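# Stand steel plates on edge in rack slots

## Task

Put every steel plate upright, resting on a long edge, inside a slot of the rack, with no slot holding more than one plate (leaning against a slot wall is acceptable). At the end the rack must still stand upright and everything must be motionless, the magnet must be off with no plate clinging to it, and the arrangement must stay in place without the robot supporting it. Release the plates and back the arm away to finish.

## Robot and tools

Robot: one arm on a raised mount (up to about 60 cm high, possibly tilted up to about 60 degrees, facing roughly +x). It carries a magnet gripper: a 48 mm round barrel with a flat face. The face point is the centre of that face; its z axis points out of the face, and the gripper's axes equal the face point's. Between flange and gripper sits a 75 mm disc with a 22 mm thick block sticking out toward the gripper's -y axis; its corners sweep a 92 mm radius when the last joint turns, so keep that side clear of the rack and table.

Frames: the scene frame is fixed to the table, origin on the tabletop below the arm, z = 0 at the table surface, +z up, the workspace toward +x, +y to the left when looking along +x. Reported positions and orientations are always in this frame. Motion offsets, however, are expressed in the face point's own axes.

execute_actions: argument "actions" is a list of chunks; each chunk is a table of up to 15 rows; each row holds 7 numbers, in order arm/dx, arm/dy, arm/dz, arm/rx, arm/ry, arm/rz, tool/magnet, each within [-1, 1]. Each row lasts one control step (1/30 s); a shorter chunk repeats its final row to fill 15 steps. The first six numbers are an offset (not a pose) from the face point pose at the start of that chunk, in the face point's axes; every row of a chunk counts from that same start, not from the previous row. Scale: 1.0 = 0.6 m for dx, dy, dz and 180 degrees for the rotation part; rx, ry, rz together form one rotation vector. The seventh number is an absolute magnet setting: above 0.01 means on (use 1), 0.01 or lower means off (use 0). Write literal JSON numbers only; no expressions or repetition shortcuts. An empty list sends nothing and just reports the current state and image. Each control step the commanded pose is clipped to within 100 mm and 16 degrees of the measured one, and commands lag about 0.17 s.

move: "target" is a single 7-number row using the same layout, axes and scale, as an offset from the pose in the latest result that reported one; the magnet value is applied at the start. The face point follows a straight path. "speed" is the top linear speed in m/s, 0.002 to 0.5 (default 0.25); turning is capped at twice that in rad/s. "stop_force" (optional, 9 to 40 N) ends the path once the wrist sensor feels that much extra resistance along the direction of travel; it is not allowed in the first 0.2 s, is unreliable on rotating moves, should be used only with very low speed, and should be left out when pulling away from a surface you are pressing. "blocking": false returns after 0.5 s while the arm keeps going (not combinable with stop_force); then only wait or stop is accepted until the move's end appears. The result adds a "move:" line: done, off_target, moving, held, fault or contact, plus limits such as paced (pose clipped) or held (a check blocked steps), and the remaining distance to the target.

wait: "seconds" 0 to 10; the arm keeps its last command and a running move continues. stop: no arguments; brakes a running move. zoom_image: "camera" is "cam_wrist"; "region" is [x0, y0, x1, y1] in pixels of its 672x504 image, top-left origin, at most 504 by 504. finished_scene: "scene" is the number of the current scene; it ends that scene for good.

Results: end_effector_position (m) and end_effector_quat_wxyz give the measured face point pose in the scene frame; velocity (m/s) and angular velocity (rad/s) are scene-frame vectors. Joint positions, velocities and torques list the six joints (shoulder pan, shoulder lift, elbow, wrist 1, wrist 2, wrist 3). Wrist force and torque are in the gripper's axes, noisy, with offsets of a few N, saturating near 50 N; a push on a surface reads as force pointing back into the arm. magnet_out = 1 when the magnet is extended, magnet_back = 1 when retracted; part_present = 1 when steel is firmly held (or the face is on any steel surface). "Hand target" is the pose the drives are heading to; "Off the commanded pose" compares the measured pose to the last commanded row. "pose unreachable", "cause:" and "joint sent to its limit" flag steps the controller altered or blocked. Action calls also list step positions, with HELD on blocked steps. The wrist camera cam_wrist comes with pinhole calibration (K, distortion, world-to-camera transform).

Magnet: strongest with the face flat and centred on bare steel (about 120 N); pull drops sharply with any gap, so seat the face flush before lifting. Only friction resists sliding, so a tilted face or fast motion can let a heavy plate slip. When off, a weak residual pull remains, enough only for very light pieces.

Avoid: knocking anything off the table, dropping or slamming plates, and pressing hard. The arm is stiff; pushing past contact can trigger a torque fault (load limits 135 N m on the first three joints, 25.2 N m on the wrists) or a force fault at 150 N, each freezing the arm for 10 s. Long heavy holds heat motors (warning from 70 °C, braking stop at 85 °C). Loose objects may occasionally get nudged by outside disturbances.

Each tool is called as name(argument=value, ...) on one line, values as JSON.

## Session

execute_actions(actions=[])

Scene clock: 0.00 s.
end_effector_position=(+0.7481, +0.3157, +0.2058) magnet_out=0 magnet_back=1 part_present=0 end_effector_quat_wxyz=(+0.157, +0.428, +0.890, +0.016) end_effector_velocity=(-0.000, +0.000, +0.000) end_effector_angular_velocity=(+0.001, -0.000, -0.001)
Joint positions: [ 0.509 -0.784  1.31  -2.456 -1.846 -1.986]
Joint velocities: [ 0.    -0.    -0.     0.     0.     0.001]
Joint torques (N m, as the arm reports them, + toward a larger angle): no reading
Wrist force (N, on the end effector, along its own x y z axes, offset not removed): no reading
Wrist torque (N m, same axes, about the end effector's origin, offset not removed): no reading
Hand target: +0.748, +0.316, +0.206; +0.157, +0.428, +0.890, +0.016
camera_calibration (this result's frames):
cam_wrist: T_world_to_cam=[[-0.583928, 0.778472, -0.230239, 0.235104], [0.662237, 0.620825, 0.419545, -0.728759], [0.469542, 0.0925113, -0.87805, -0.117754], [0, 0, 0, 1]] pos_world=[0.675186, 0.280304, 0.256484]

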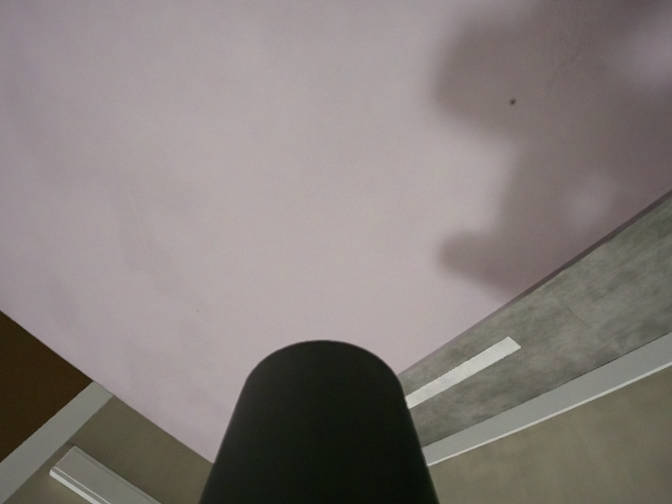

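move(target=[-0.22,-0.624,-0.351,0.0797,0.0649,0.2128,0], speed=0.3)

Scene clock: 7.00 s.
end_effector_position=(+0.4797, +0.0001, +0.3793) magnet_out=0 magnet_back=1 part_present=0 end_effector_quat_wxyz=(+0.000, +0.707, +0.707, +0.000) end_effector_velocity=(-0.001, -0.001, +0.001) end_effector_angular_velocity=(+0.002, +0.001, -0.000)
Joint positions: [-0.063 -1.73   2.04  -2.012 -1.591 -1.833]
Joint velocities: [-0.003 -0.003  0.001  0.004  0.002 -0.003]
Joint torques (N m, as the arm reports them, + toward a larger angle): [ -6.89 -31.04 -13.1   -0.24   2.68  -1.32]
Wrist force (N, on the end effector, along its own x y z axes, offset not removed): [-1.6 -1.9 -0.9]
Wrist torque (N m, same axes, about the end effector's origin, offset not removed): [-0.11 0.13 -0.01]
Hand target: +0.480, +0.000, +0.379; +0.000, +0.707, +0.707, +0.000
Off the commanded pose: 0.001 m, 0 deg.
move: done
camera_calibration (this result's frames):
cam_wrist: T_world_to_cam=[[0.0132851, 0.999282, 0.0354682, -0.0232855], [0.962442, -0.0223985, 0.27056, -0.515278], [0.271161, 0.0305417, -0.962049, 0.316853], [0, 0, 0, 1]] pos_world=[0.410317, 0.00205007, 0.445068]

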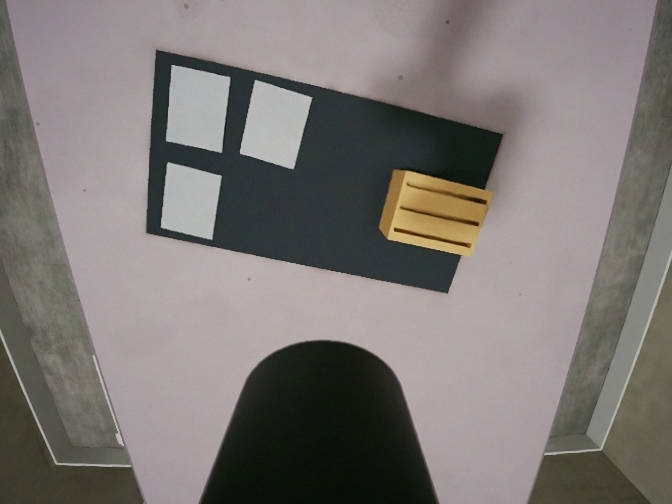

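zoom_image(camera="cam_wrist", region=[360,150,510,270])

zoom_image(camera="cam_wrist", region=[135,40,335,250])

Region (360, 150, 510, 270) of cam_wrist's 672x504 image, scaled by 3.360, with more detail than that image has; it fills the top 403 rows of this view, and the rest is white.

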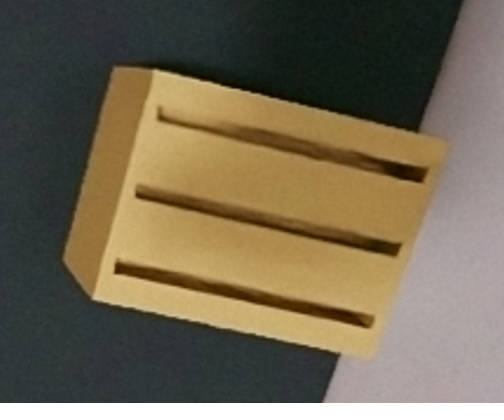

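Region (135, 40, 335, 250) of cam_wrist's 672x504 image, scaled by 2.400, with more detail than that image has; it fills the left 480 columns of this view, and the rest is white.

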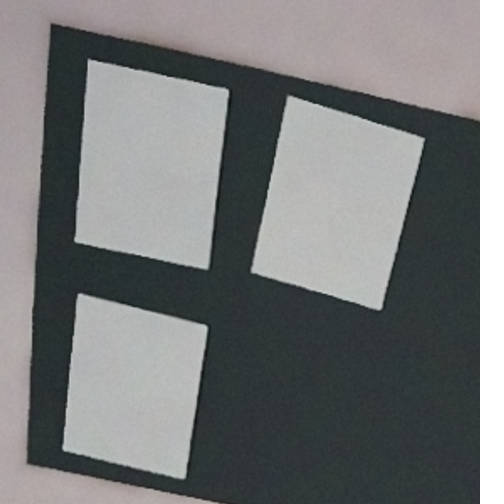

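move(target=[-0.075,-0.2017,0.4655,0,0,0.594,0], speed=0.3)

Scene clock: 35.27 s.
end_effector_position=(+0.3593, -0.0448, +0.0998) magnet_out=0 magnet_back=1 part_present=0 end_effector_quat_wxyz=(-0.000, +0.989, -0.147, +0.000) end_effector_velocity=(-0.001, +0.000, -0.002) end_effector_angular_velocity=(-0.002, -0.001, -0.005)
Joint positions: [-0.309 -1.21   2.614 -3.107 -1.559 -0.212]
Joint velocities: [ 0.001  0.008  0.002 -0.011 -0.001  0.006]
Joint torques (N m, as the arm reports them, + toward a larger angle): [ -9.35 -17.44   6.    -4.42  -2.67   1.87]
Wrist force (N, on the end effector, along its own x y z axes, offset not removed): [0.5 0.8 -2.9]
Wrist torque (N m, same axes, about the end effector's origin, offset not removed): [0.26 -0.06 0.17]
Hand target: +0.359, -0.045, +0.100; -0.000, +0.989, -0.147, +0.001
Off the commanded pose: 0.000 m, 0 deg.
move: done
camera_calibration (this result's frames):
cam_wrist: T_world_to_cam=[[0.952326, -0.302955, 0.0359696, -0.362663], [-0.301205, -0.914927, 0.26867, 0.089446], [-0.0484853, -0.266696, -0.96256, 0.183582], [0, 0, 0, 1]] pos_world=[0.381216, 0.0209264, 0.165722]

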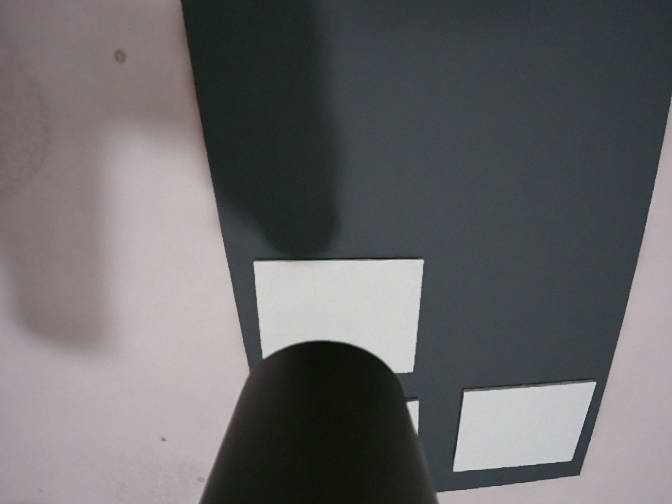

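move(target=[0.016,0.004,0.125,0,0,0,0], speed=0.15)

Scene clock: 41.53 s.
end_effector_position=(+0.3679, -0.0499, +0.0250) magnet_out=0 magnet_back=1 part_present=0 end_effector_quat_wxyz=(-0.000, +0.989, -0.147, +0.000) end_effector_velocity=(+0.000, -0.000, -0.001) end_effector_angular_velocity=(-0.000, -0.001, +0.001)
Joint positions: [-0.307 -0.884  2.542 -3.361 -1.559 -0.21 ]
Joint velocities: [ 0.     0.006 -0.002 -0.005  0.    -0.001]
Joint torques (N m, as the arm reports them, + toward a larger angle): [ 12.4  -21.15 -11.08  -4.56   0.55   1.78]
Wrist force (N, on the end effector, along its own x y z axes, offset not removed): [0.0 4.1 3.4]
Wrist torque (N m, same axes, about the end effector's origin, offset not removed): [0.09 -0.01 0.08]
Hand target: +0.368, -0.050, +0.025; -0.000, +0.989, -0.147, +0.000
Off the commanded pose: 0.000 m, 0 deg.
move: done
camera_calibration (this result's frames):
cam_wrist: T_world_to_cam=[[0.95233, -0.302952, 0.0358846, -0.369689], [-0.301175, -0.914909, 0.268765, 0.107467], [-0.0485917, -0.26676, -0.962537, 0.11061], [0, 0, 0, 1]] pos_world=[0.389807, 0.015831, 0.0908492]

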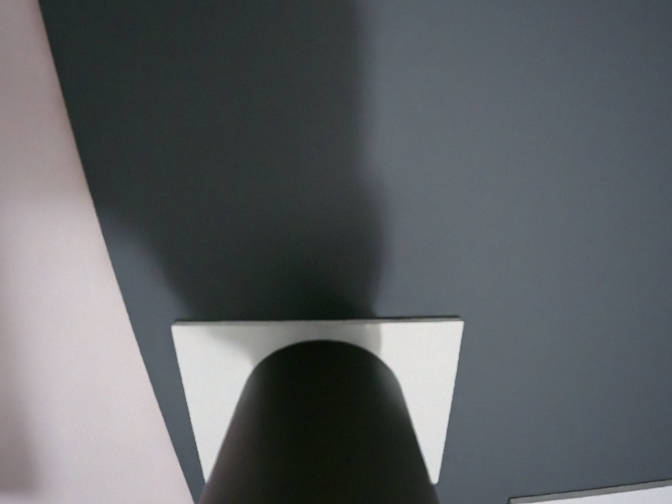

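move(target=[0,0,0.0245,0,0,0.002,0], speed=0.06)

move(target=[0,0,0.02,0,0,0,0], speed=0.003, stop_force=9)

execute_actions(actions=[[[0,0,-0.0003,0,0,0,1]]])

Scene clock: 61.30 s.
end_effector_position=(+0.3679, -0.0499, +0.0104) magnet_out=0 magnet_back=1 part_present=0 end_effector_quat_wxyz=(-0.000, +0.989, -0.150, +0.000) end_effector_velocity=(+0.000, -0.000, -0.002) end_effector_angular_velocity=(+0.001, -0.001, -0.002)
Joint positions: [-0.307 -0.826  2.527 -3.404 -1.559 -0.204]
Joint velocities: [-0.     0.007 -0.002 -0.005  0.001  0.002]
Joint torques (N m, as the arm reports them, + toward a larger angle): [ 12.62 -25.12  -9.65  -4.74  -2.12   1.68]
Wrist force (N, on the end effector, along its own x y z axes, offset not removed): [0.4 3.7 1.3]
Wrist torque (N m, same axes, about the end effector's origin, offset not removed): [0.28 -0.04 0.06]
Hand target: +0.368, -0.050, +0.010; -0.000, +0.989, -0.150, +0.000
Off the commanded pose: 0.000 m, 0 deg.
move: done
camera_calibration (this result's frames):
cam_wrist: T_world_to_cam=[[0.950428, -0.308871, 0.0358607, -0.368785], [-0.306858, -0.913035, 0.268712, 0.113577], [-0.0502553, -0.266395, -0.962553, 0.0972398], [0, 0, 0, 1]] pos_world=[0.390242, 0.015697, 0.0763038]

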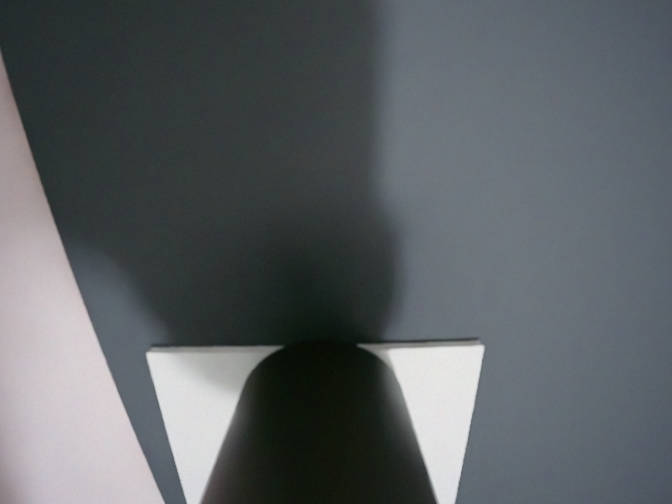

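Scene clock: 63.33 s.
end_effector_position=(+0.3679, -0.0499, +0.0054) magnet_out=0 magnet_back=1 part_present=0 end_effector_quat_wxyz=(-0.000, +0.989, -0.150, +0.000) end_effector_velocity=(+0.000, +0.000, +0.001) end_effector_angular_velocity=(-0.000, +0.000, -0.000)
Joint positions: [-0.307 -0.806  2.521 -3.417 -1.559 -0.203]
Joint velocities: [ 0.002 -0.003 -0.     0.003 -0.     0.002]
Joint torques (N m, as the arm reports them, + toward a larger angle): [  8.53 -33.34  -6.98   0.97  -0.17   0.68]
Wrist force (N, on the end effector, along its own x y z axes, offset not removed): [-10.1 1.5 -33.4]
Wrist torque (N m, same axes, about the end effector's origin, offset not removed): [-0.54 0.04 0.40]
Hand target: +0.368, -0.050, +0.005; -0.000, +0.989, -0.150, +0.000
Off the commanded pose: 0.007 m, 0 deg.
move: contact
camera_calibration (this result's frames):
cam_wrist: T_world_to_cam=[[0.950433, -0.308861, 0.0358048, -0.368609], [-0.306831, -0.913032, 0.268752, 0.114923], [-0.0503162, -0.266417, -0.962544, 0.0924329], [0, 0, 0, 1]] pos_world=[0.390251, 0.0157051, 0.0712828]

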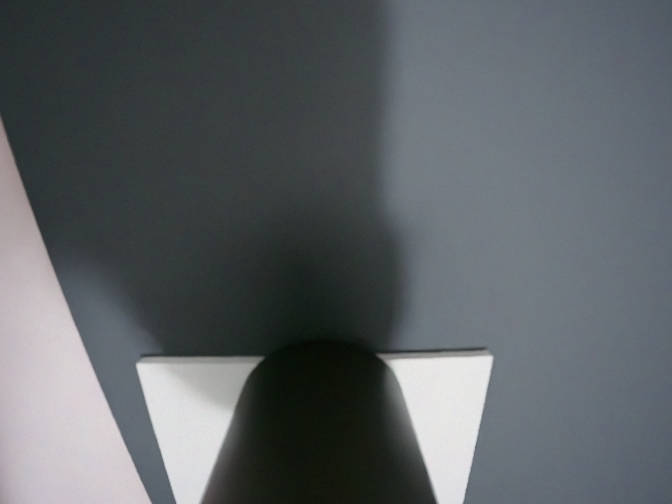

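Scene clock: 63.83 s.
end_effector_position=(+0.3680, -0.0499, +0.0056) magnet_out=1 magnet_back=0 part_present=1 end_effector_quat_wxyz=(-0.000, +0.989, -0.150, +0.000) end_effector_velocity=(-0.000, -0.000, +0.000) end_effector_angular_velocity=(-0.001, +0.001, -0.000)
Joint positions: [-0.307 -0.807  2.521 -3.417 -1.559 -0.203]
Joint velocities: [ 0.    -0.     0.    -0.    -0.002  0.001]
Joint torques (N m, as the arm reports them, + toward a larger angle): [  6.75 -42.45  15.66  -0.68  -0.07  -0.21]
Wrist force (N, on the end effector, along its own x y z axes, offset not removed): [-1.3 3.1 1.6]
Wrist torque (N m, same axes, about the end effector's origin, offset not removed): [0.16 0.18 0.10]
Hand target: +0.368, -0.050, +0.006; -0.000, +0.989, -0.150, +0.000
Off the commanded pose: 0.000 m, 0 deg.
Step readings (end_effector_position):
0: (+0.3679, -0.0499, +0.0054)
1: (+0.3679, -0.0499, +0.0054)
2: (+0.3679, -0.0499, +0.0054)
4: (+0.3680, -0.0499, +0.0055)
8: (+0.3680, -0.0499, +0.0055)
15: end_effector_position above
camera_calibration (this result's frames):
cam_wrist: T_world_to_cam=[[0.950428, -0.308856, 0.0359912, -0.368723], [-0.306874, -0.913008, 0.268785, 0.114876], [-0.0501556, -0.266505, -0.962528, 0.0925286], [0, 0, 0, 1]] pos_world=[0.390338, 0.0156593, 0.0714553]

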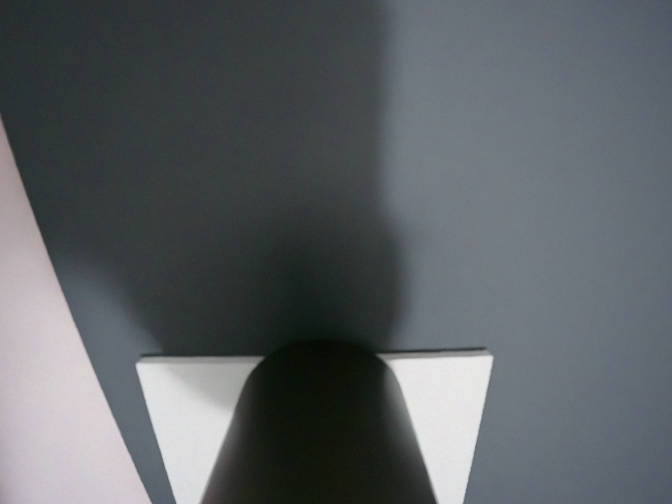

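zoom_image(camera="cam_wrist", region=[130,330,330,390])

zoom_image(camera="cam_wrist", region=[310,330,510,390])

Region (130, 330, 330, 390) of cam_wrist's 672x504 image, scaled by 2.520, with more detail than that image has; it fills the top 151 rows of this view, and the rest is white.

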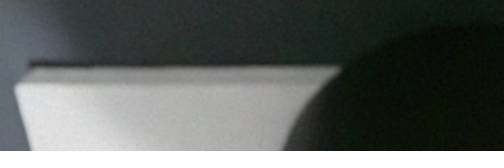

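Region (310, 330, 510, 390) of cam_wrist's 672x504 image, scaled by 2.520, with more detail than that image has; it fills the top 151 rows of this view, and the rest is white.

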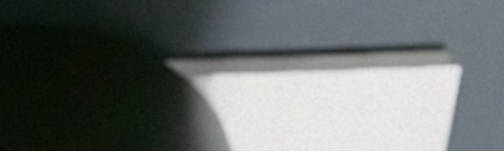

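move(target=[0,0,-0.09,0,0,0,1], speed=0.15)

move(target=[0.3277,-0.1367,-0.1667,0.374,-0.4014,-0.4014,1], speed=0.3)

Scene clock: 81.37 s.
end_effector_position=(+0.3679, -0.0499, +0.0594) magnet_out=1 magnet_back=0 part_present=1 end_effector_quat_wxyz=(-0.000, +0.989, -0.150, +0.001) end_effector_velocity=(+0.000, +0.001, +0.002) end_effector_angular_velocity=(+0.001, -0.000, +0.001)
Joint positions: [-0.308 -1.029  2.571 -3.245 -1.559 -0.205]
Joint velocities: [ 0.002 -0.009  0.001  0.008  0.001 -0.   ]
Joint torques (N m, as the arm reports them, + toward a larger angle): [ -7.77 -37.61  10.37  -0.43   0.49  -1.24]
Wrist force (N, on the end effector, along its own x y z axes, offset not removed): [3.4 1.5 -1.0]
Wrist torque (N m, same axes, about the end effector's origin, offset not removed): [0.35 -0.46 0.15]
Hand target: +0.368, -0.050, +0.060; -0.000, +0.989, -0.150, +0.000
Off the commanded pose: 0.000 m, 0 deg.
move: done
camera_calibration (this result's frames):
cam_wrist: T_world_to_cam=[[0.950422, -0.30886, 0.0360989, -0.370563], [-0.306911, -0.91302, 0.268699, 0.100419], [-0.0500314, -0.266457, -0.962548, 0.14433], [0, 0, 0, 1]] pos_world=[0.390232, 0.0156905, 0.125318]

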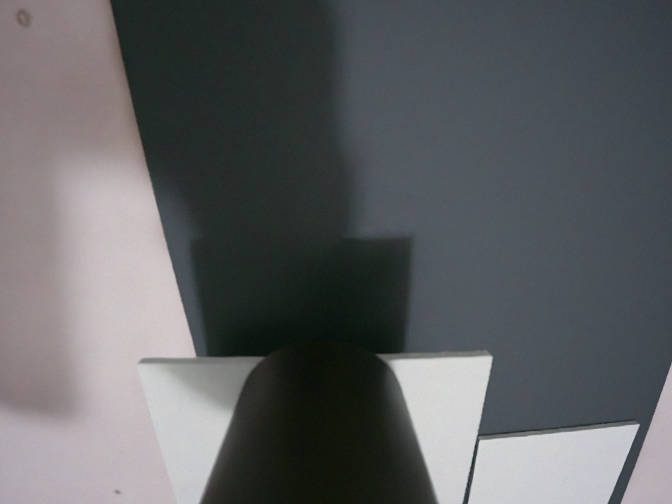

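Scene clock: 85.43 s.
end_effector_position=(+0.5798, -0.0300, +0.1602) magnet_out=1 magnet_back=0 part_present=1 end_effector_quat_wxyz=(+0.554, -0.555, -0.440, +0.438) end_effector_velocity=(+0.001, -0.001, +0.000) end_effector_angular_velocity=(+0.006, +0.006, +0.004)
Joint positions: [-0.07  -0.454  0.842 -0.519 -1.609 -1.552]
Joint velocities: [ 0.     0.007 -0.011  0.012 -0.003 -0.005]
Joint torques (N m, as the arm reports them, + toward a larger angle): [ 15.16 -55.47 -30.1    4.54  -2.13  -1.07]
Wrist force (N, on the end effector, along its own x y z axes, offset not removed): [-0.9 1.0 -0.3]
Wrist torque (N m, same axes, about the end effector's origin, offset not removed): [0.03 0.02 -0.05]
Hand target: +0.580, -0.030, +0.160; +0.554, -0.554, -0.440, +0.438
Off the commanded pose: 0.001 m, 0 deg.
move: done
camera_calibration (this result's frames):
cam_wrist: T_world_to_cam=[[0.263436, 0.964595, -0.0125595, -0.125138], [0.258832, -0.0832183, -0.962331, 0.0506679], [-0.929305, 0.250262, -0.27159, 0.671833], [0, 0, 0, 1]] pos_world=[0.644189, -0.0432105, 0.229651]

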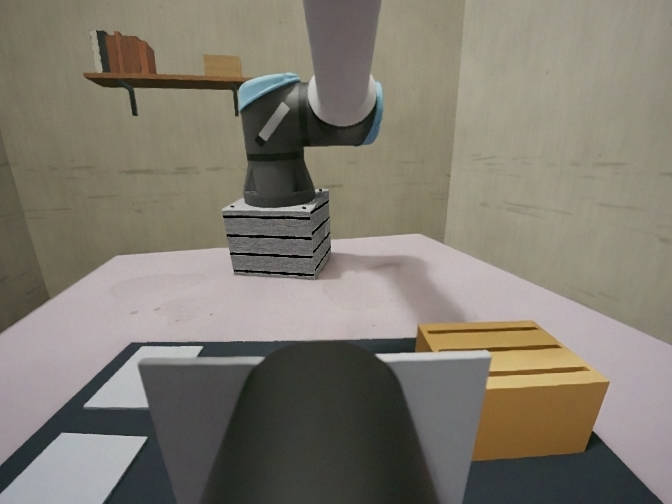

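move(target=[0.2577,0.0587,0.0589,0,0,0,1], speed=0.2)

Scene clock: 88.40 s.
end_effector_position=(+0.5809, +0.1285, +0.1250) magnet_out=1 magnet_back=0 part_present=1 end_effector_quat_wxyz=(+0.554, -0.555, -0.440, +0.438) end_effector_velocity=(+0.000, +0.001, -0.000) end_effector_angular_velocity=(+0.001, -0.001, +0.000)
Joint positions: [ 0.134 -0.378  0.806 -0.56  -1.407 -1.525]
Joint velocities: [ 0.002  0.002 -0.004  0.001  0.001 -0.001]
Joint torques (N m, as the arm reports them, + toward a larger angle): [ 16.75 -52.64 -30.51   4.61   2.94   1.71]
Wrist force (N, on the end effector, along its own x y z axes, offset not removed): [-5.8 3.9 -0.7]
Wrist torque (N m, same axes, about the end effector's origin, offset not removed): [0.23 0.63 0.05]
Hand target: +0.581, +0.129, +0.125; +0.554, -0.555, -0.440, +0.438
Off the commanded pose: 0.000 m, 0 deg.
move: done
camera_calibration (this result's frames):
cam_wrist: T_world_to_cam=[[0.263455, 0.96459, -0.0125858, -0.278729], [0.258837, -0.0832515, -0.962327, 0.0296645], [-0.929298, 0.250272, -0.271605, 0.623648], [0, 0, 0, 1]] pos_world=[0.645309, 0.115247, 0.194425]

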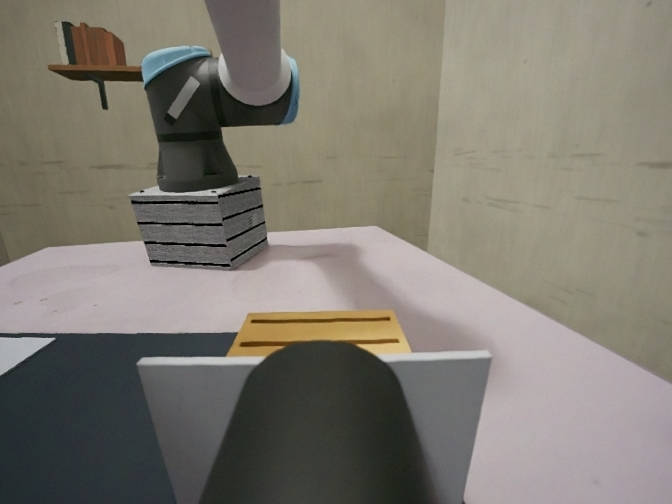

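zoom_image(camera="cam_wrist", region=[210,295,430,375])

zoom_image(camera="cam_wrist", region=[330,150,560,330])

Region (210, 295, 430, 375) of cam_wrist's 672x504 image, scaled by 2.291, with more detail than that image has; it fills the top 183 rows of this view, and the rest is white.

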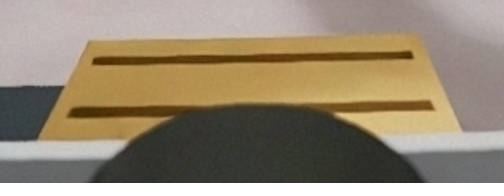

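Region (330, 150, 560, 330) of cam_wrist's 672x504 image, scaled by 2.191, with more detail than that image has; it fills the top 394 rows of this view, and the rest is white.

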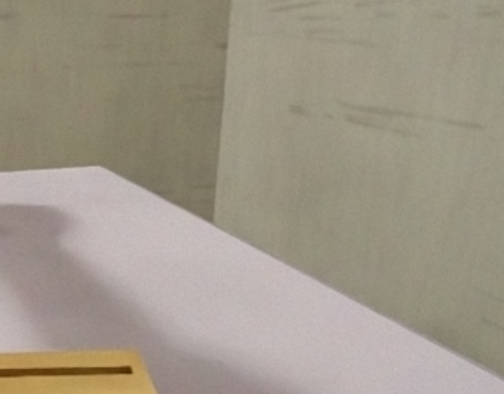

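zoom_image(camera="cam_wrist", region=[400,0,480,260])

zoom_image(camera="cam_wrist", region=[40,170,400,280])

Region (400, 0, 480, 260) of cam_wrist's 672x504 image, scaled by 1.938, with more detail than that image has; it fills the left 155 columns of this view, and the rest is white.

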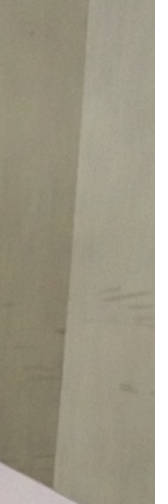

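Region (40, 170, 400, 280) of cam_wrist's 672x504 image, scaled by 1.400, with more detail than that image has; it fills the top 154 rows of this view, and the rest is white.

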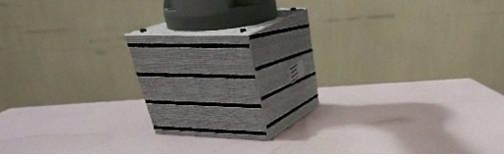

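execute_actions(actions=[])

Scene clock: 134.47 s.
end_effector_position=(+0.5809, +0.1286, +0.1250) magnet_out=1 magnet_back=0 part_present=1 end_effector_quat_wxyz=(+0.554, -0.555, -0.440, +0.438) end_effector_velocity=(-0.000, -0.001, -0.001) end_effector_angular_velocity=(-0.001, +0.002, -0.001)
Joint positions: [ 0.134 -0.378  0.805 -0.56  -1.407 -1.525]
Joint velocities: [-0.001  0.001  0.001 -0.    -0.     0.001]
Joint torques (N m, as the arm reports them, + toward a larger angle): [ 16.53 -54.71 -30.97   4.38   2.71   1.65]
Wrist force (N, on the end effector, along its own x y z axes, offset not removed): [-1.7 1.3 0.8]
Wrist torque (N m, same axes, about the end effector's origin, offset not removed): [-0.23 0.05 0.00]
Hand target: +0.581, +0.129, +0.125; +0.554, -0.555, -0.440, +0.438
Off the commanded pose: 0.000 m, 0 deg.
camera_calibration (this result's frames):
cam_wrist: T_world_to_cam=[[0.263433, 0.964596, -0.0125854, -0.278847], [0.258825, -0.0832413, -0.962331, 0.0296471], [-0.929308, 0.250252, -0.27159, 0.623629], [0, 0, 0, 1]] pos_world=[0.645327, 0.115379, 0.194392]

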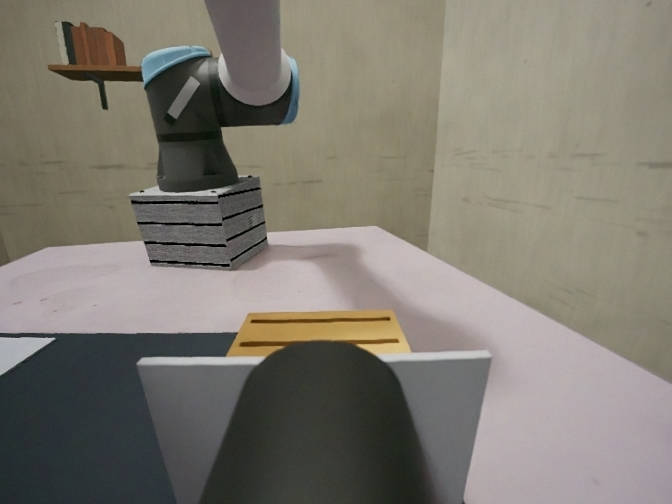

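move(target=[0,-0.065,0.06,0,-0.003,0,1], speed=0.15)

move(target=[0,0,0.1635,0,0,0,1], speed=0.15)

Scene clock: 138.73 s.
end_effector_position=(+0.5459, +0.1369, +0.1638) magnet_out=1 magnet_back=0 part_present=1 end_effector_quat_wxyz=(+0.552, -0.553, -0.442, +0.441) end_effector_velocity=(-0.001, +0.000, +0.001) end_effector_angular_velocity=(-0.001, -0.001, -0.001)
Joint positions: [ 0.147 -0.524  1.014 -0.622 -1.403 -1.523]
Joint velocities: [-0.    -0.004  0.005 -0.002  0.001  0.001]
Joint torques (N m, as the arm reports them, + toward a larger angle): [ 16.05 -68.43  -5.76   0.28   2.81   1.64]
Wrist force (N, on the end effector, along its own x y z axes, offset not removed): [-0.3 3.2 -0.6]
Wrist torque (N m, same axes, about the end effector's origin, offset not removed): [0.08 0.09 -0.06]
Hand target: +0.546, +0.137, +0.164; +0.552, -0.553, -0.442, +0.441
Off the commanded pose: 0.000 m, 0 deg.
move: done
camera_calibration (this result's frames):
cam_wrist: T_world_to_cam=[[0.254327, 0.967036, -0.0126016, -0.272444], [0.259551, -0.0808015, -0.962343, 0.0760292], [-0.931639, 0.241479, -0.271545, 0.601999], [0, 0, 0, 1]] pos_world=[0.610402, 0.124236, 0.233203]

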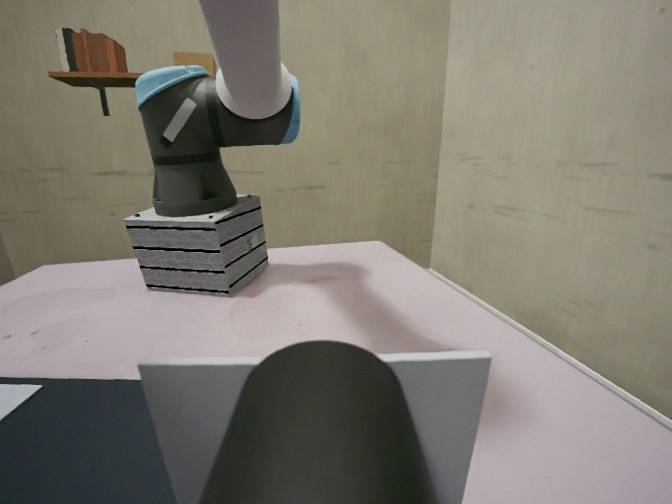

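Scene clock: 139.87 s.
end_effector_position=(+0.4503, +0.1584, +0.1635) magnet_out=1 magnet_back=0 part_present=1 end_effector_quat_wxyz=(+0.552, -0.553, -0.442, +0.441) end_effector_velocity=(-0.002, -0.000, -0.000) end_effector_angular_velocity=(+0.000, +0.000, -0.002)
Joint positions: [ 0.173 -0.696  1.412 -0.849 -1.378 -1.52 ]
Joint velocities: [-0.001 -0.003  0.007 -0.004  0.001 -0.   ]
Joint torques (N m, as the arm reports them, + toward a larger angle): [ 15.32 -63.24  -3.19   0.17   2.69   1.66]
Wrist force (N, on the end effector, along its own x y z axes, offset not removed): [-2.4 2.1 0.3]
Wrist torque (N m, same axes, about the end effector's origin, offset not removed): [-0.02 0.03 0.07]
Hand target: +0.450, +0.158, +0.164; +0.552, -0.553, -0.442, +0.441
Off the commanded pose: 0.000 m, 0 deg.
move: done
camera_calibration (this result's frames):
cam_wrist: T_world_to_cam=[[0.254296, 0.967044, -0.0125982, -0.268987], [0.259507, -0.0807776, -0.962357, 0.10234], [-0.93166, 0.241454, -0.271496, 0.507733], [0, 0, 0, 1]] pos_world=[0.514879, 0.145795, 0.232946]

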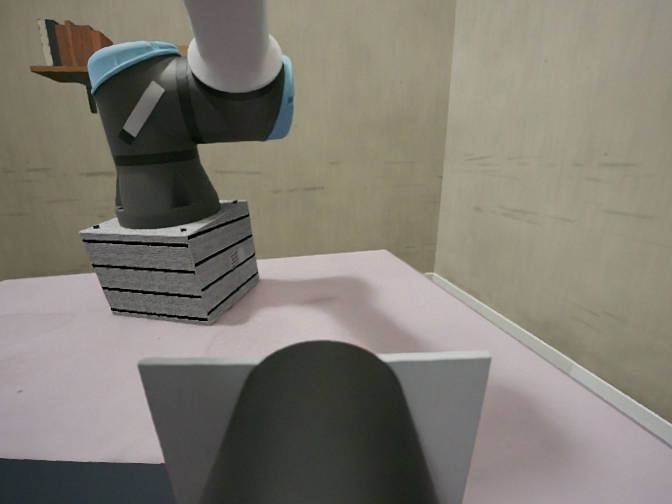

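Lower to 0.143 and probe.

move(target=[0,0.034,0,0,0,0,1], speed=0.1)

move(target=[0,0.02,0,0,0,0,1], speed=0.003, stop_force=9)

Scene clock: 142.23 s.
end_effector_position=(+0.4504, +0.1584, +0.1433) magnet_out=1 magnet_back=0 part_present=1 end_effector_quat_wxyz=(+0.552, -0.553, -0.442, +0.441) end_effector_velocity=(+0.000, +0.001, -0.001) end_effector_angular_velocity=(+0.002, -0.001, -0.000)
Joint positions: [ 0.171 -0.66   1.404 -0.877 -1.379 -1.52 ]
Joint velocities: [ 0.001  0.002 -0.001 -0.002  0.001 -0.002]
Joint torques (N m, as the arm reports them, + toward a larger angle): [ -5.41 -46.44 -25.18   0.08  -2.21  -1.21]
Wrist force (N, on the end effector, along its own x y z axes, offset not removed): [-0.4 3.1 1.6]
Wrist torque (N m, same axes, about the end effector's origin, offset not removed): [0.07 0.05 -0.11]
Hand target: +0.450, +0.158, +0.143; +0.552, -0.553, -0.442, +0.441
Off the commanded pose: 0.000 m, 0 deg.
move: done
camera_calibration (this result's frames):
cam_wrist: T_world_to_cam=[[0.254293, 0.967045, -0.0125962, -0.269249], [0.259514, -0.0807766, -0.962355, 0.0828144], [-0.931658, 0.241452, -0.271502, 0.502274], [0, 0, 0, 1]] pos_world=[0.514925, 0.145791, 0.212674]

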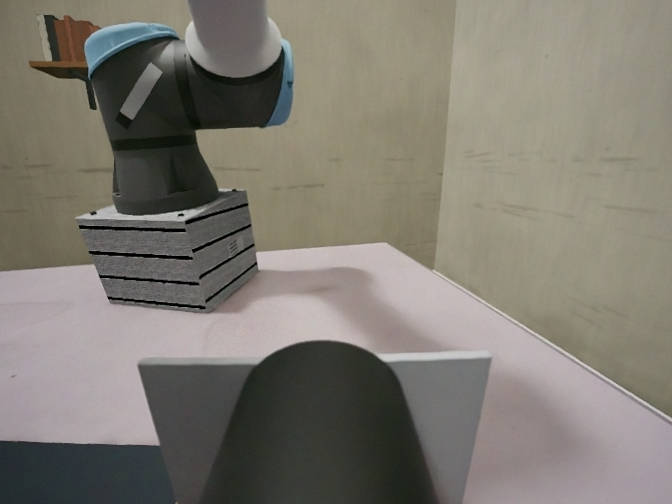

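Scene clock: 146.47 s.
end_effector_position=(+0.4504, +0.1584, +0.1313) magnet_out=1 magnet_back=0 part_present=1 end_effector_quat_wxyz=(+0.552, -0.553, -0.442, +0.441) end_effector_velocity=(-0.000, -0.000, -0.000) end_effector_angular_velocity=(+0.000, +0.001, +0.001)
Joint positions: [ 0.17  -0.639  1.398 -0.892 -1.38  -1.52 ]
Joint velocities: [ 0.     0.001  0.001 -0.    -0.001 -0.   ]
Joint torques (N m, as the arm reports them, + toward a larger angle): [ -5.72 -45.58 -24.42   0.3   -2.21  -1.21]
Wrist force (N, on the end effector, along its own x y z axes, offset not removed): [-0.3 2.5 0.1]
Wrist torque (N m, same axes, about the end effector's origin, offset not removed): [0.17 0.01 0.24]
Hand target: +0.450, +0.158, +0.131; +0.552, -0.553, -0.442, +0.441
Off the commanded pose: 0.000 m, 0 deg.
move: done
camera_calibration (this result's frames):
cam_wrist: T_world_to_cam=[[0.254294, 0.967045, -0.0125961, -0.269405], [0.259514, -0.0807766, -0.962355, 0.0712921], [-0.931658, 0.241452, -0.271502, 0.499054], [0, 0, 0, 1]] pos_world=[0.514955, 0.145788, 0.200709]

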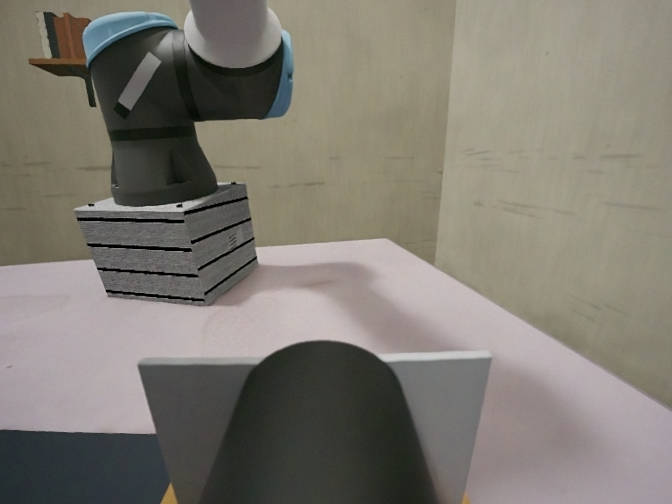

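move(target=[0,0.018,0,0,0,0,1], speed=0.012, stop_force=9)

move(target=[0,0.015,0,0,0,0,1], speed=0.003, stop_force=9)

Scene clock: 149.70 s.
end_effector_position=(+0.4504, +0.1584, +0.1206) magnet_out=1 magnet_back=0 part_present=1 end_effector_quat_wxyz=(+0.552, -0.553, -0.442, +0.441) end_effector_velocity=(-0.001, +0.001, -0.002) end_effector_angular_velocity=(+0.000, +0.001, -0.000)
Joint positions: [ 0.169 -0.619  1.392 -0.906 -1.381 -1.52 ]
Joint velocities: [ 0.001  0.004 -0.    -0.002  0.001  0.   ]
Joint torques (N m, as the arm reports them, + toward a larger angle): [ -5.49 -45.48 -26.46   0.34  -2.06  -1.15]
Wrist force (N, on the end effector, along its own x y z axes, offset not removed): [2.7 4.1 4.2]
Wrist torque (N m, same axes, about the end effector's origin, offset not removed): [0.22 -0.27 0.24]
Hand target: +0.450, +0.158, +0.120; +0.552, -0.553, -0.442, +0.441
Off the commanded pose: 0.000 m, 0 deg.
move: done
camera_calibration (this result's frames):
cam_wrist: T_world_to_cam=[[0.254294, 0.967045, -0.0125959, -0.269543], [0.259515, -0.0807767, -0.962355, 0.0610249], [-0.931658, 0.241452, -0.271503, 0.496184], [0, 0, 0, 1]] pos_world=[0.51498, 0.145785, 0.190048]

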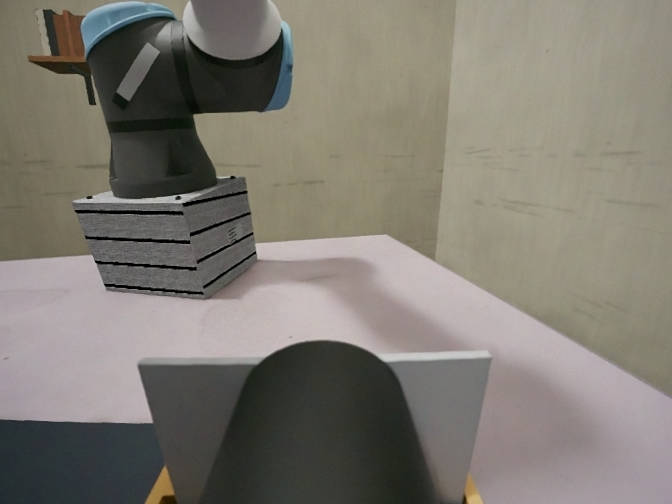

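Scene clock: 151.23 s.
end_effector_position=(+0.4505, +0.1584, +0.1171) magnet_out=1 magnet_back=0 part_present=1 end_effector_quat_wxyz=(+0.552, -0.553, -0.442, +0.441) end_effector_velocity=(+0.000, -0.000, +0.001) end_effector_angular_velocity=(-0.001, -0.001, -0.000)
Joint positions: [ 0.169 -0.613  1.39  -0.91  -1.381 -1.52 ]
Joint velocities: [-0.    -0.002  0.001 -0.     0.     0.001]
Joint torques (N m, as the arm reports them, + toward a larger angle): [ -4.61 -54.84 -13.86  -1.05  -2.07  -1.47]
Wrist force (N, on the end effector, along its own x y z axes, offset not removed): [-0.9 -17.8 2.1]
Wrist torque (N m, same axes, about the end effector's origin, offset not removed): [0.07 0.06 0.93]
Hand target: +0.450, +0.158, +0.117; +0.552, -0.552, -0.442, +0.441
Off the commanded pose: 0.005 m, 0 deg.
move: contact
camera_calibration (this result's frames):
cam_wrist: T_world_to_cam=[[0.254306, 0.967042, -0.0125788, -0.269602], [0.259609, -0.0807876, -0.962329, 0.0575731], [-0.931629, 0.24146, -0.271598, 0.49528], [0, 0, 0, 1]] pos_world=[0.515032, 0.145777, 0.18653]

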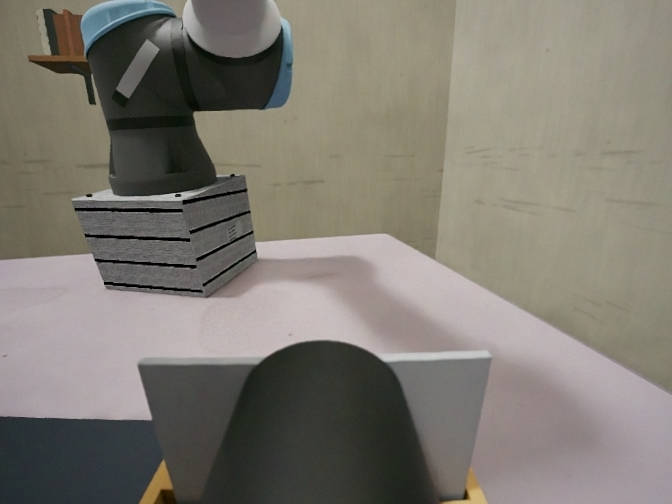

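execute_actions(actions=[[[0,-0.0005,0,0,0,0,0]]])

move(target=[0,-0.08,-0.1,0,0,0,0], speed=0.15)

Scene clock: 153.67 s.
end_effector_position=(+0.4505, +0.1584, +0.1174) magnet_out=0 magnet_back=1 part_present=0 end_effector_quat_wxyz=(+0.552, -0.553, -0.442, +0.441) end_effector_velocity=(-0.000, +0.001, +0.000) end_effector_angular_velocity=(+0.000, -0.000, +0.002)
Joint positions: [ 0.169 -0.613  1.39  -0.91  -1.381 -1.52 ]
Joint velocities: [ 0.002  0.    -0.     0.    -0.    -0.   ]
Joint torques (N m, as the arm reports them, + toward a larger angle): [ 11.62 -62.05  -3.1    4.18   1.01  -0.45]
Wrist force (N, on the end effector, along its own x y z axes, offset not removed): [-1.2 1.8 -0.1]
Wrist torque (N m, same axes, about the end effector's origin, offset not removed): [0.02 0.02 0.02]
Hand target: +0.451, +0.158, +0.117; +0.552, -0.553, -0.442, +0.441
Off the commanded pose: 0.000 m, 0 deg.
Step readings (end_effector_position):
0: (+0.4505, +0.1584, +0.1173)
1: (+0.4505, +0.1584, +0.1173)
2: (+0.4505, +0.1584, +0.1173)
4: (+0.4505, +0.1584, +0.1173)
8: (+0.4505, +0.1584, +0.1174)
15: end_effector_position above
camera_calibration (this result's frames):
cam_wrist: T_world_to_cam=[[0.254304, 0.967043, -0.0125715, -0.269583], [0.259592, -0.0807754, -0.962334, 0.0578648], [-0.931634, 0.241462, -0.271578, 0.495358], [0, 0, 0, 1]] pos_world=[0.515027, 0.145762, 0.186824]

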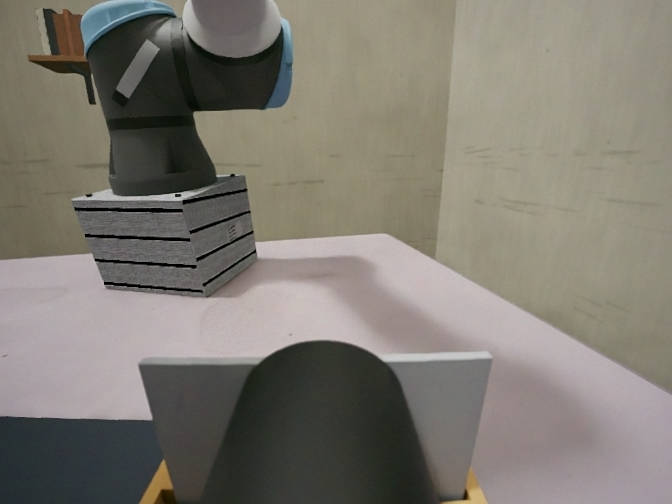

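Scene clock: 154.67 s.
end_effector_position=(+0.5088, +0.1452, +0.1655) magnet_out=0 magnet_back=1 part_present=0 end_effector_quat_wxyz=(+0.552, -0.553, -0.442, +0.441) end_effector_velocity=(+0.002, -0.001, +0.001) end_effector_angular_velocity=(-0.001, +0.001, -0.001)
Joint positions: [ 0.156 -0.602  1.184 -0.715 -1.394 -1.522]
Joint velocities: [-0.002  0.001 -0.006  0.005 -0.001  0.   ]
Joint torques (N m, as the arm reports them, + toward a larger angle): [ -6.41 -46.42 -26.99   4.1   -2.36  -1.3 ]
Wrist force (N, on the end effector, along its own x y z axes, offset not removed): [-3.3 1.9 -2.8]
Wrist torque (N m, same axes, about the end effector's origin, offset not removed): [0.10 0.60 -0.03]
Hand target: +0.509, +0.145, +0.166; +0.552, -0.553, -0.442, +0.441
Off the commanded pose: 0.000 m, 0 deg.
move: done
camera_calibration (this result's frames):
cam_wrist: T_world_to_cam=[[0.254326, 0.967037, -0.0125747, -0.271072], [0.259623, -0.0807928, -0.962325, 0.0879285], [-0.931619, 0.241479, -0.271612, 0.565876], [0, 0, 0, 1]] pos_world=[0.573294, 0.132593, 0.234906]

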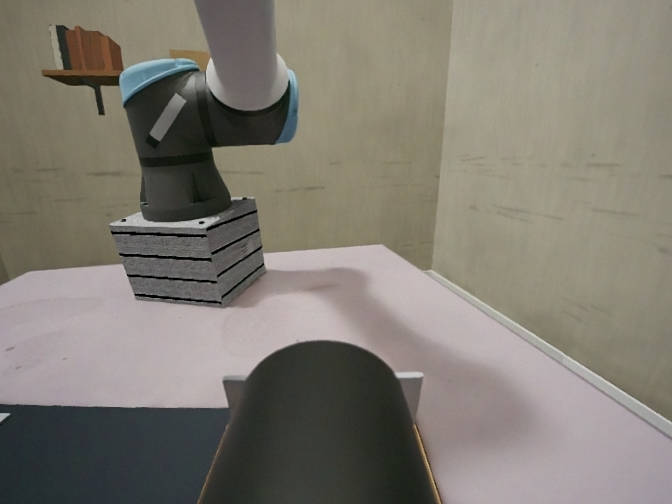

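move(target=[-0.552,0.1,0.159,-0.3853,0.3843,0.3843,0], speed=0.35)

Scene clock: 171.70 s.
end_effector_position=(+0.3430, -0.1568, +0.1049) magnet_out=0 magnet_back=1 part_present=0 end_effector_quat_wxyz=(-0.000, +0.994, -0.109, +0.001) end_effector_velocity=(+0.000, -0.001, -0.001) end_effector_angular_velocity=(-0.006, -0.006, -0.006)
Joint positions: [-0.617 -1.241  2.576 -3.028 -1.519 -0.594]
Joint velocities: [-0.002  0.005  0.002 -0.016  0.     0.003]
Joint torques (N m, as the arm reports them, + toward a larger angle): [ -9.08 -17.8    6.08  -4.5   -2.15   1.85]
Wrist force (N, on the end effector, along its own x y z axes, offset not removed): [-1.6 3.6 0.4]
Wrist torque (N m, same axes, about the end effector's origin, offset not removed): [0.21 0.18 0.03]
Hand target: +0.343, -0.157, +0.105; -0.000, +0.994, -0.109, +0.001
Off the commanded pose: 0.000 m, 0 deg.
move: done
camera_calibration (this result's frames):
cam_wrist: T_world_to_cam=[[0.972616, -0.22956, 0.0363248, -0.376694], [-0.230756, -0.935155, 0.268769, -0.0466506], [-0.0277294, -0.269791, -0.962519, 0.150148], [0, 0, 0, 1]] pos_world=[0.359777, -0.0895906, 0.170742]

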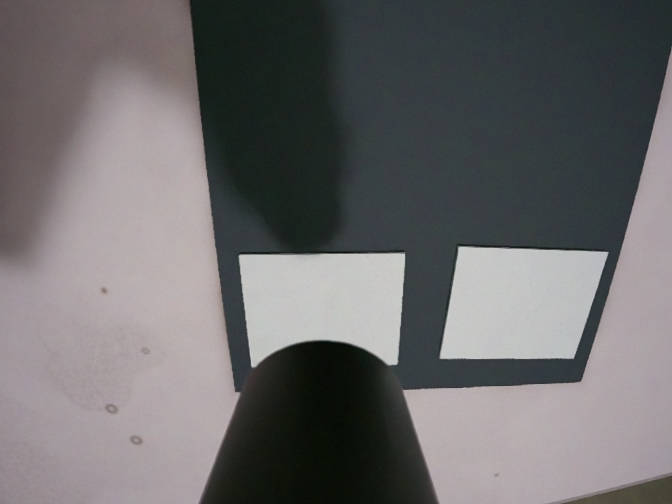

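move(target=[0,0.003,0.133,0,0,0,0], speed=0.2)

Scene clock: 181.20 s.
end_effector_position=(+0.3427, -0.1586, +0.0252) magnet_out=0 magnet_back=1 part_present=0 end_effector_quat_wxyz=(-0.000, +0.994, -0.109, +0.001) end_effector_velocity=(-0.000, +0.000, -0.002) end_effector_angular_velocity=(+0.001, -0.001, -0.003)
Joint positions: [-0.61  -0.902  2.53  -3.321 -1.52  -0.587]
Joint velocities: [-0.001  0.008 -0.001 -0.007  0.002  0.002]
Joint torques (N m, as the arm reports them, + toward a larger angle): [ 10.66 -22.4  -11.66  -4.38  -0.5    1.83]
Wrist force (N, on the end effector, along its own x y z axes, offset not removed): [-4.8 0.2 -0.7]
Wrist torque (N m, same axes, about the end effector's origin, offset not removed): [-0.11 0.44 0.02]
Hand target: +0.343, -0.159, +0.025; -0.000, +0.994, -0.109, +0.001
Off the commanded pose: 0.000 m, 0 deg.
move: done
camera_calibration (this result's frames):
cam_wrist: T_world_to_cam=[[0.972623, -0.229556, 0.0361735, -0.373937], [-0.230711, -0.935164, 0.268777, -0.026987], [-0.0278712, -0.269765, -0.962523, 0.0730542], [0, 0, 0, 1]] pos_world=[0.35951, -0.0913691, 0.0910965]

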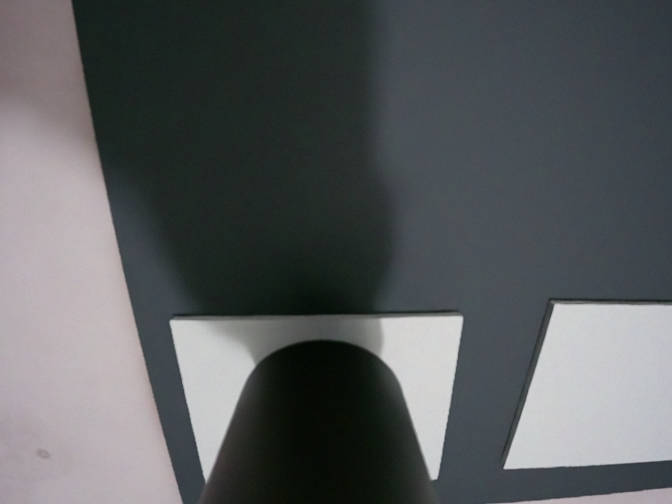

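zoom_image(camera="cam_wrist", region=[150,290,490,360])

Region (150, 290, 490, 360) of cam_wrist's 672x504 image, scaled by 1.482, with more detail than that image has; it fills the top 104 rows of this view, and the rest is white.

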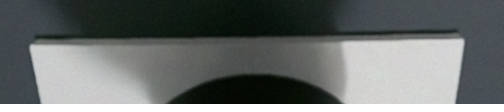

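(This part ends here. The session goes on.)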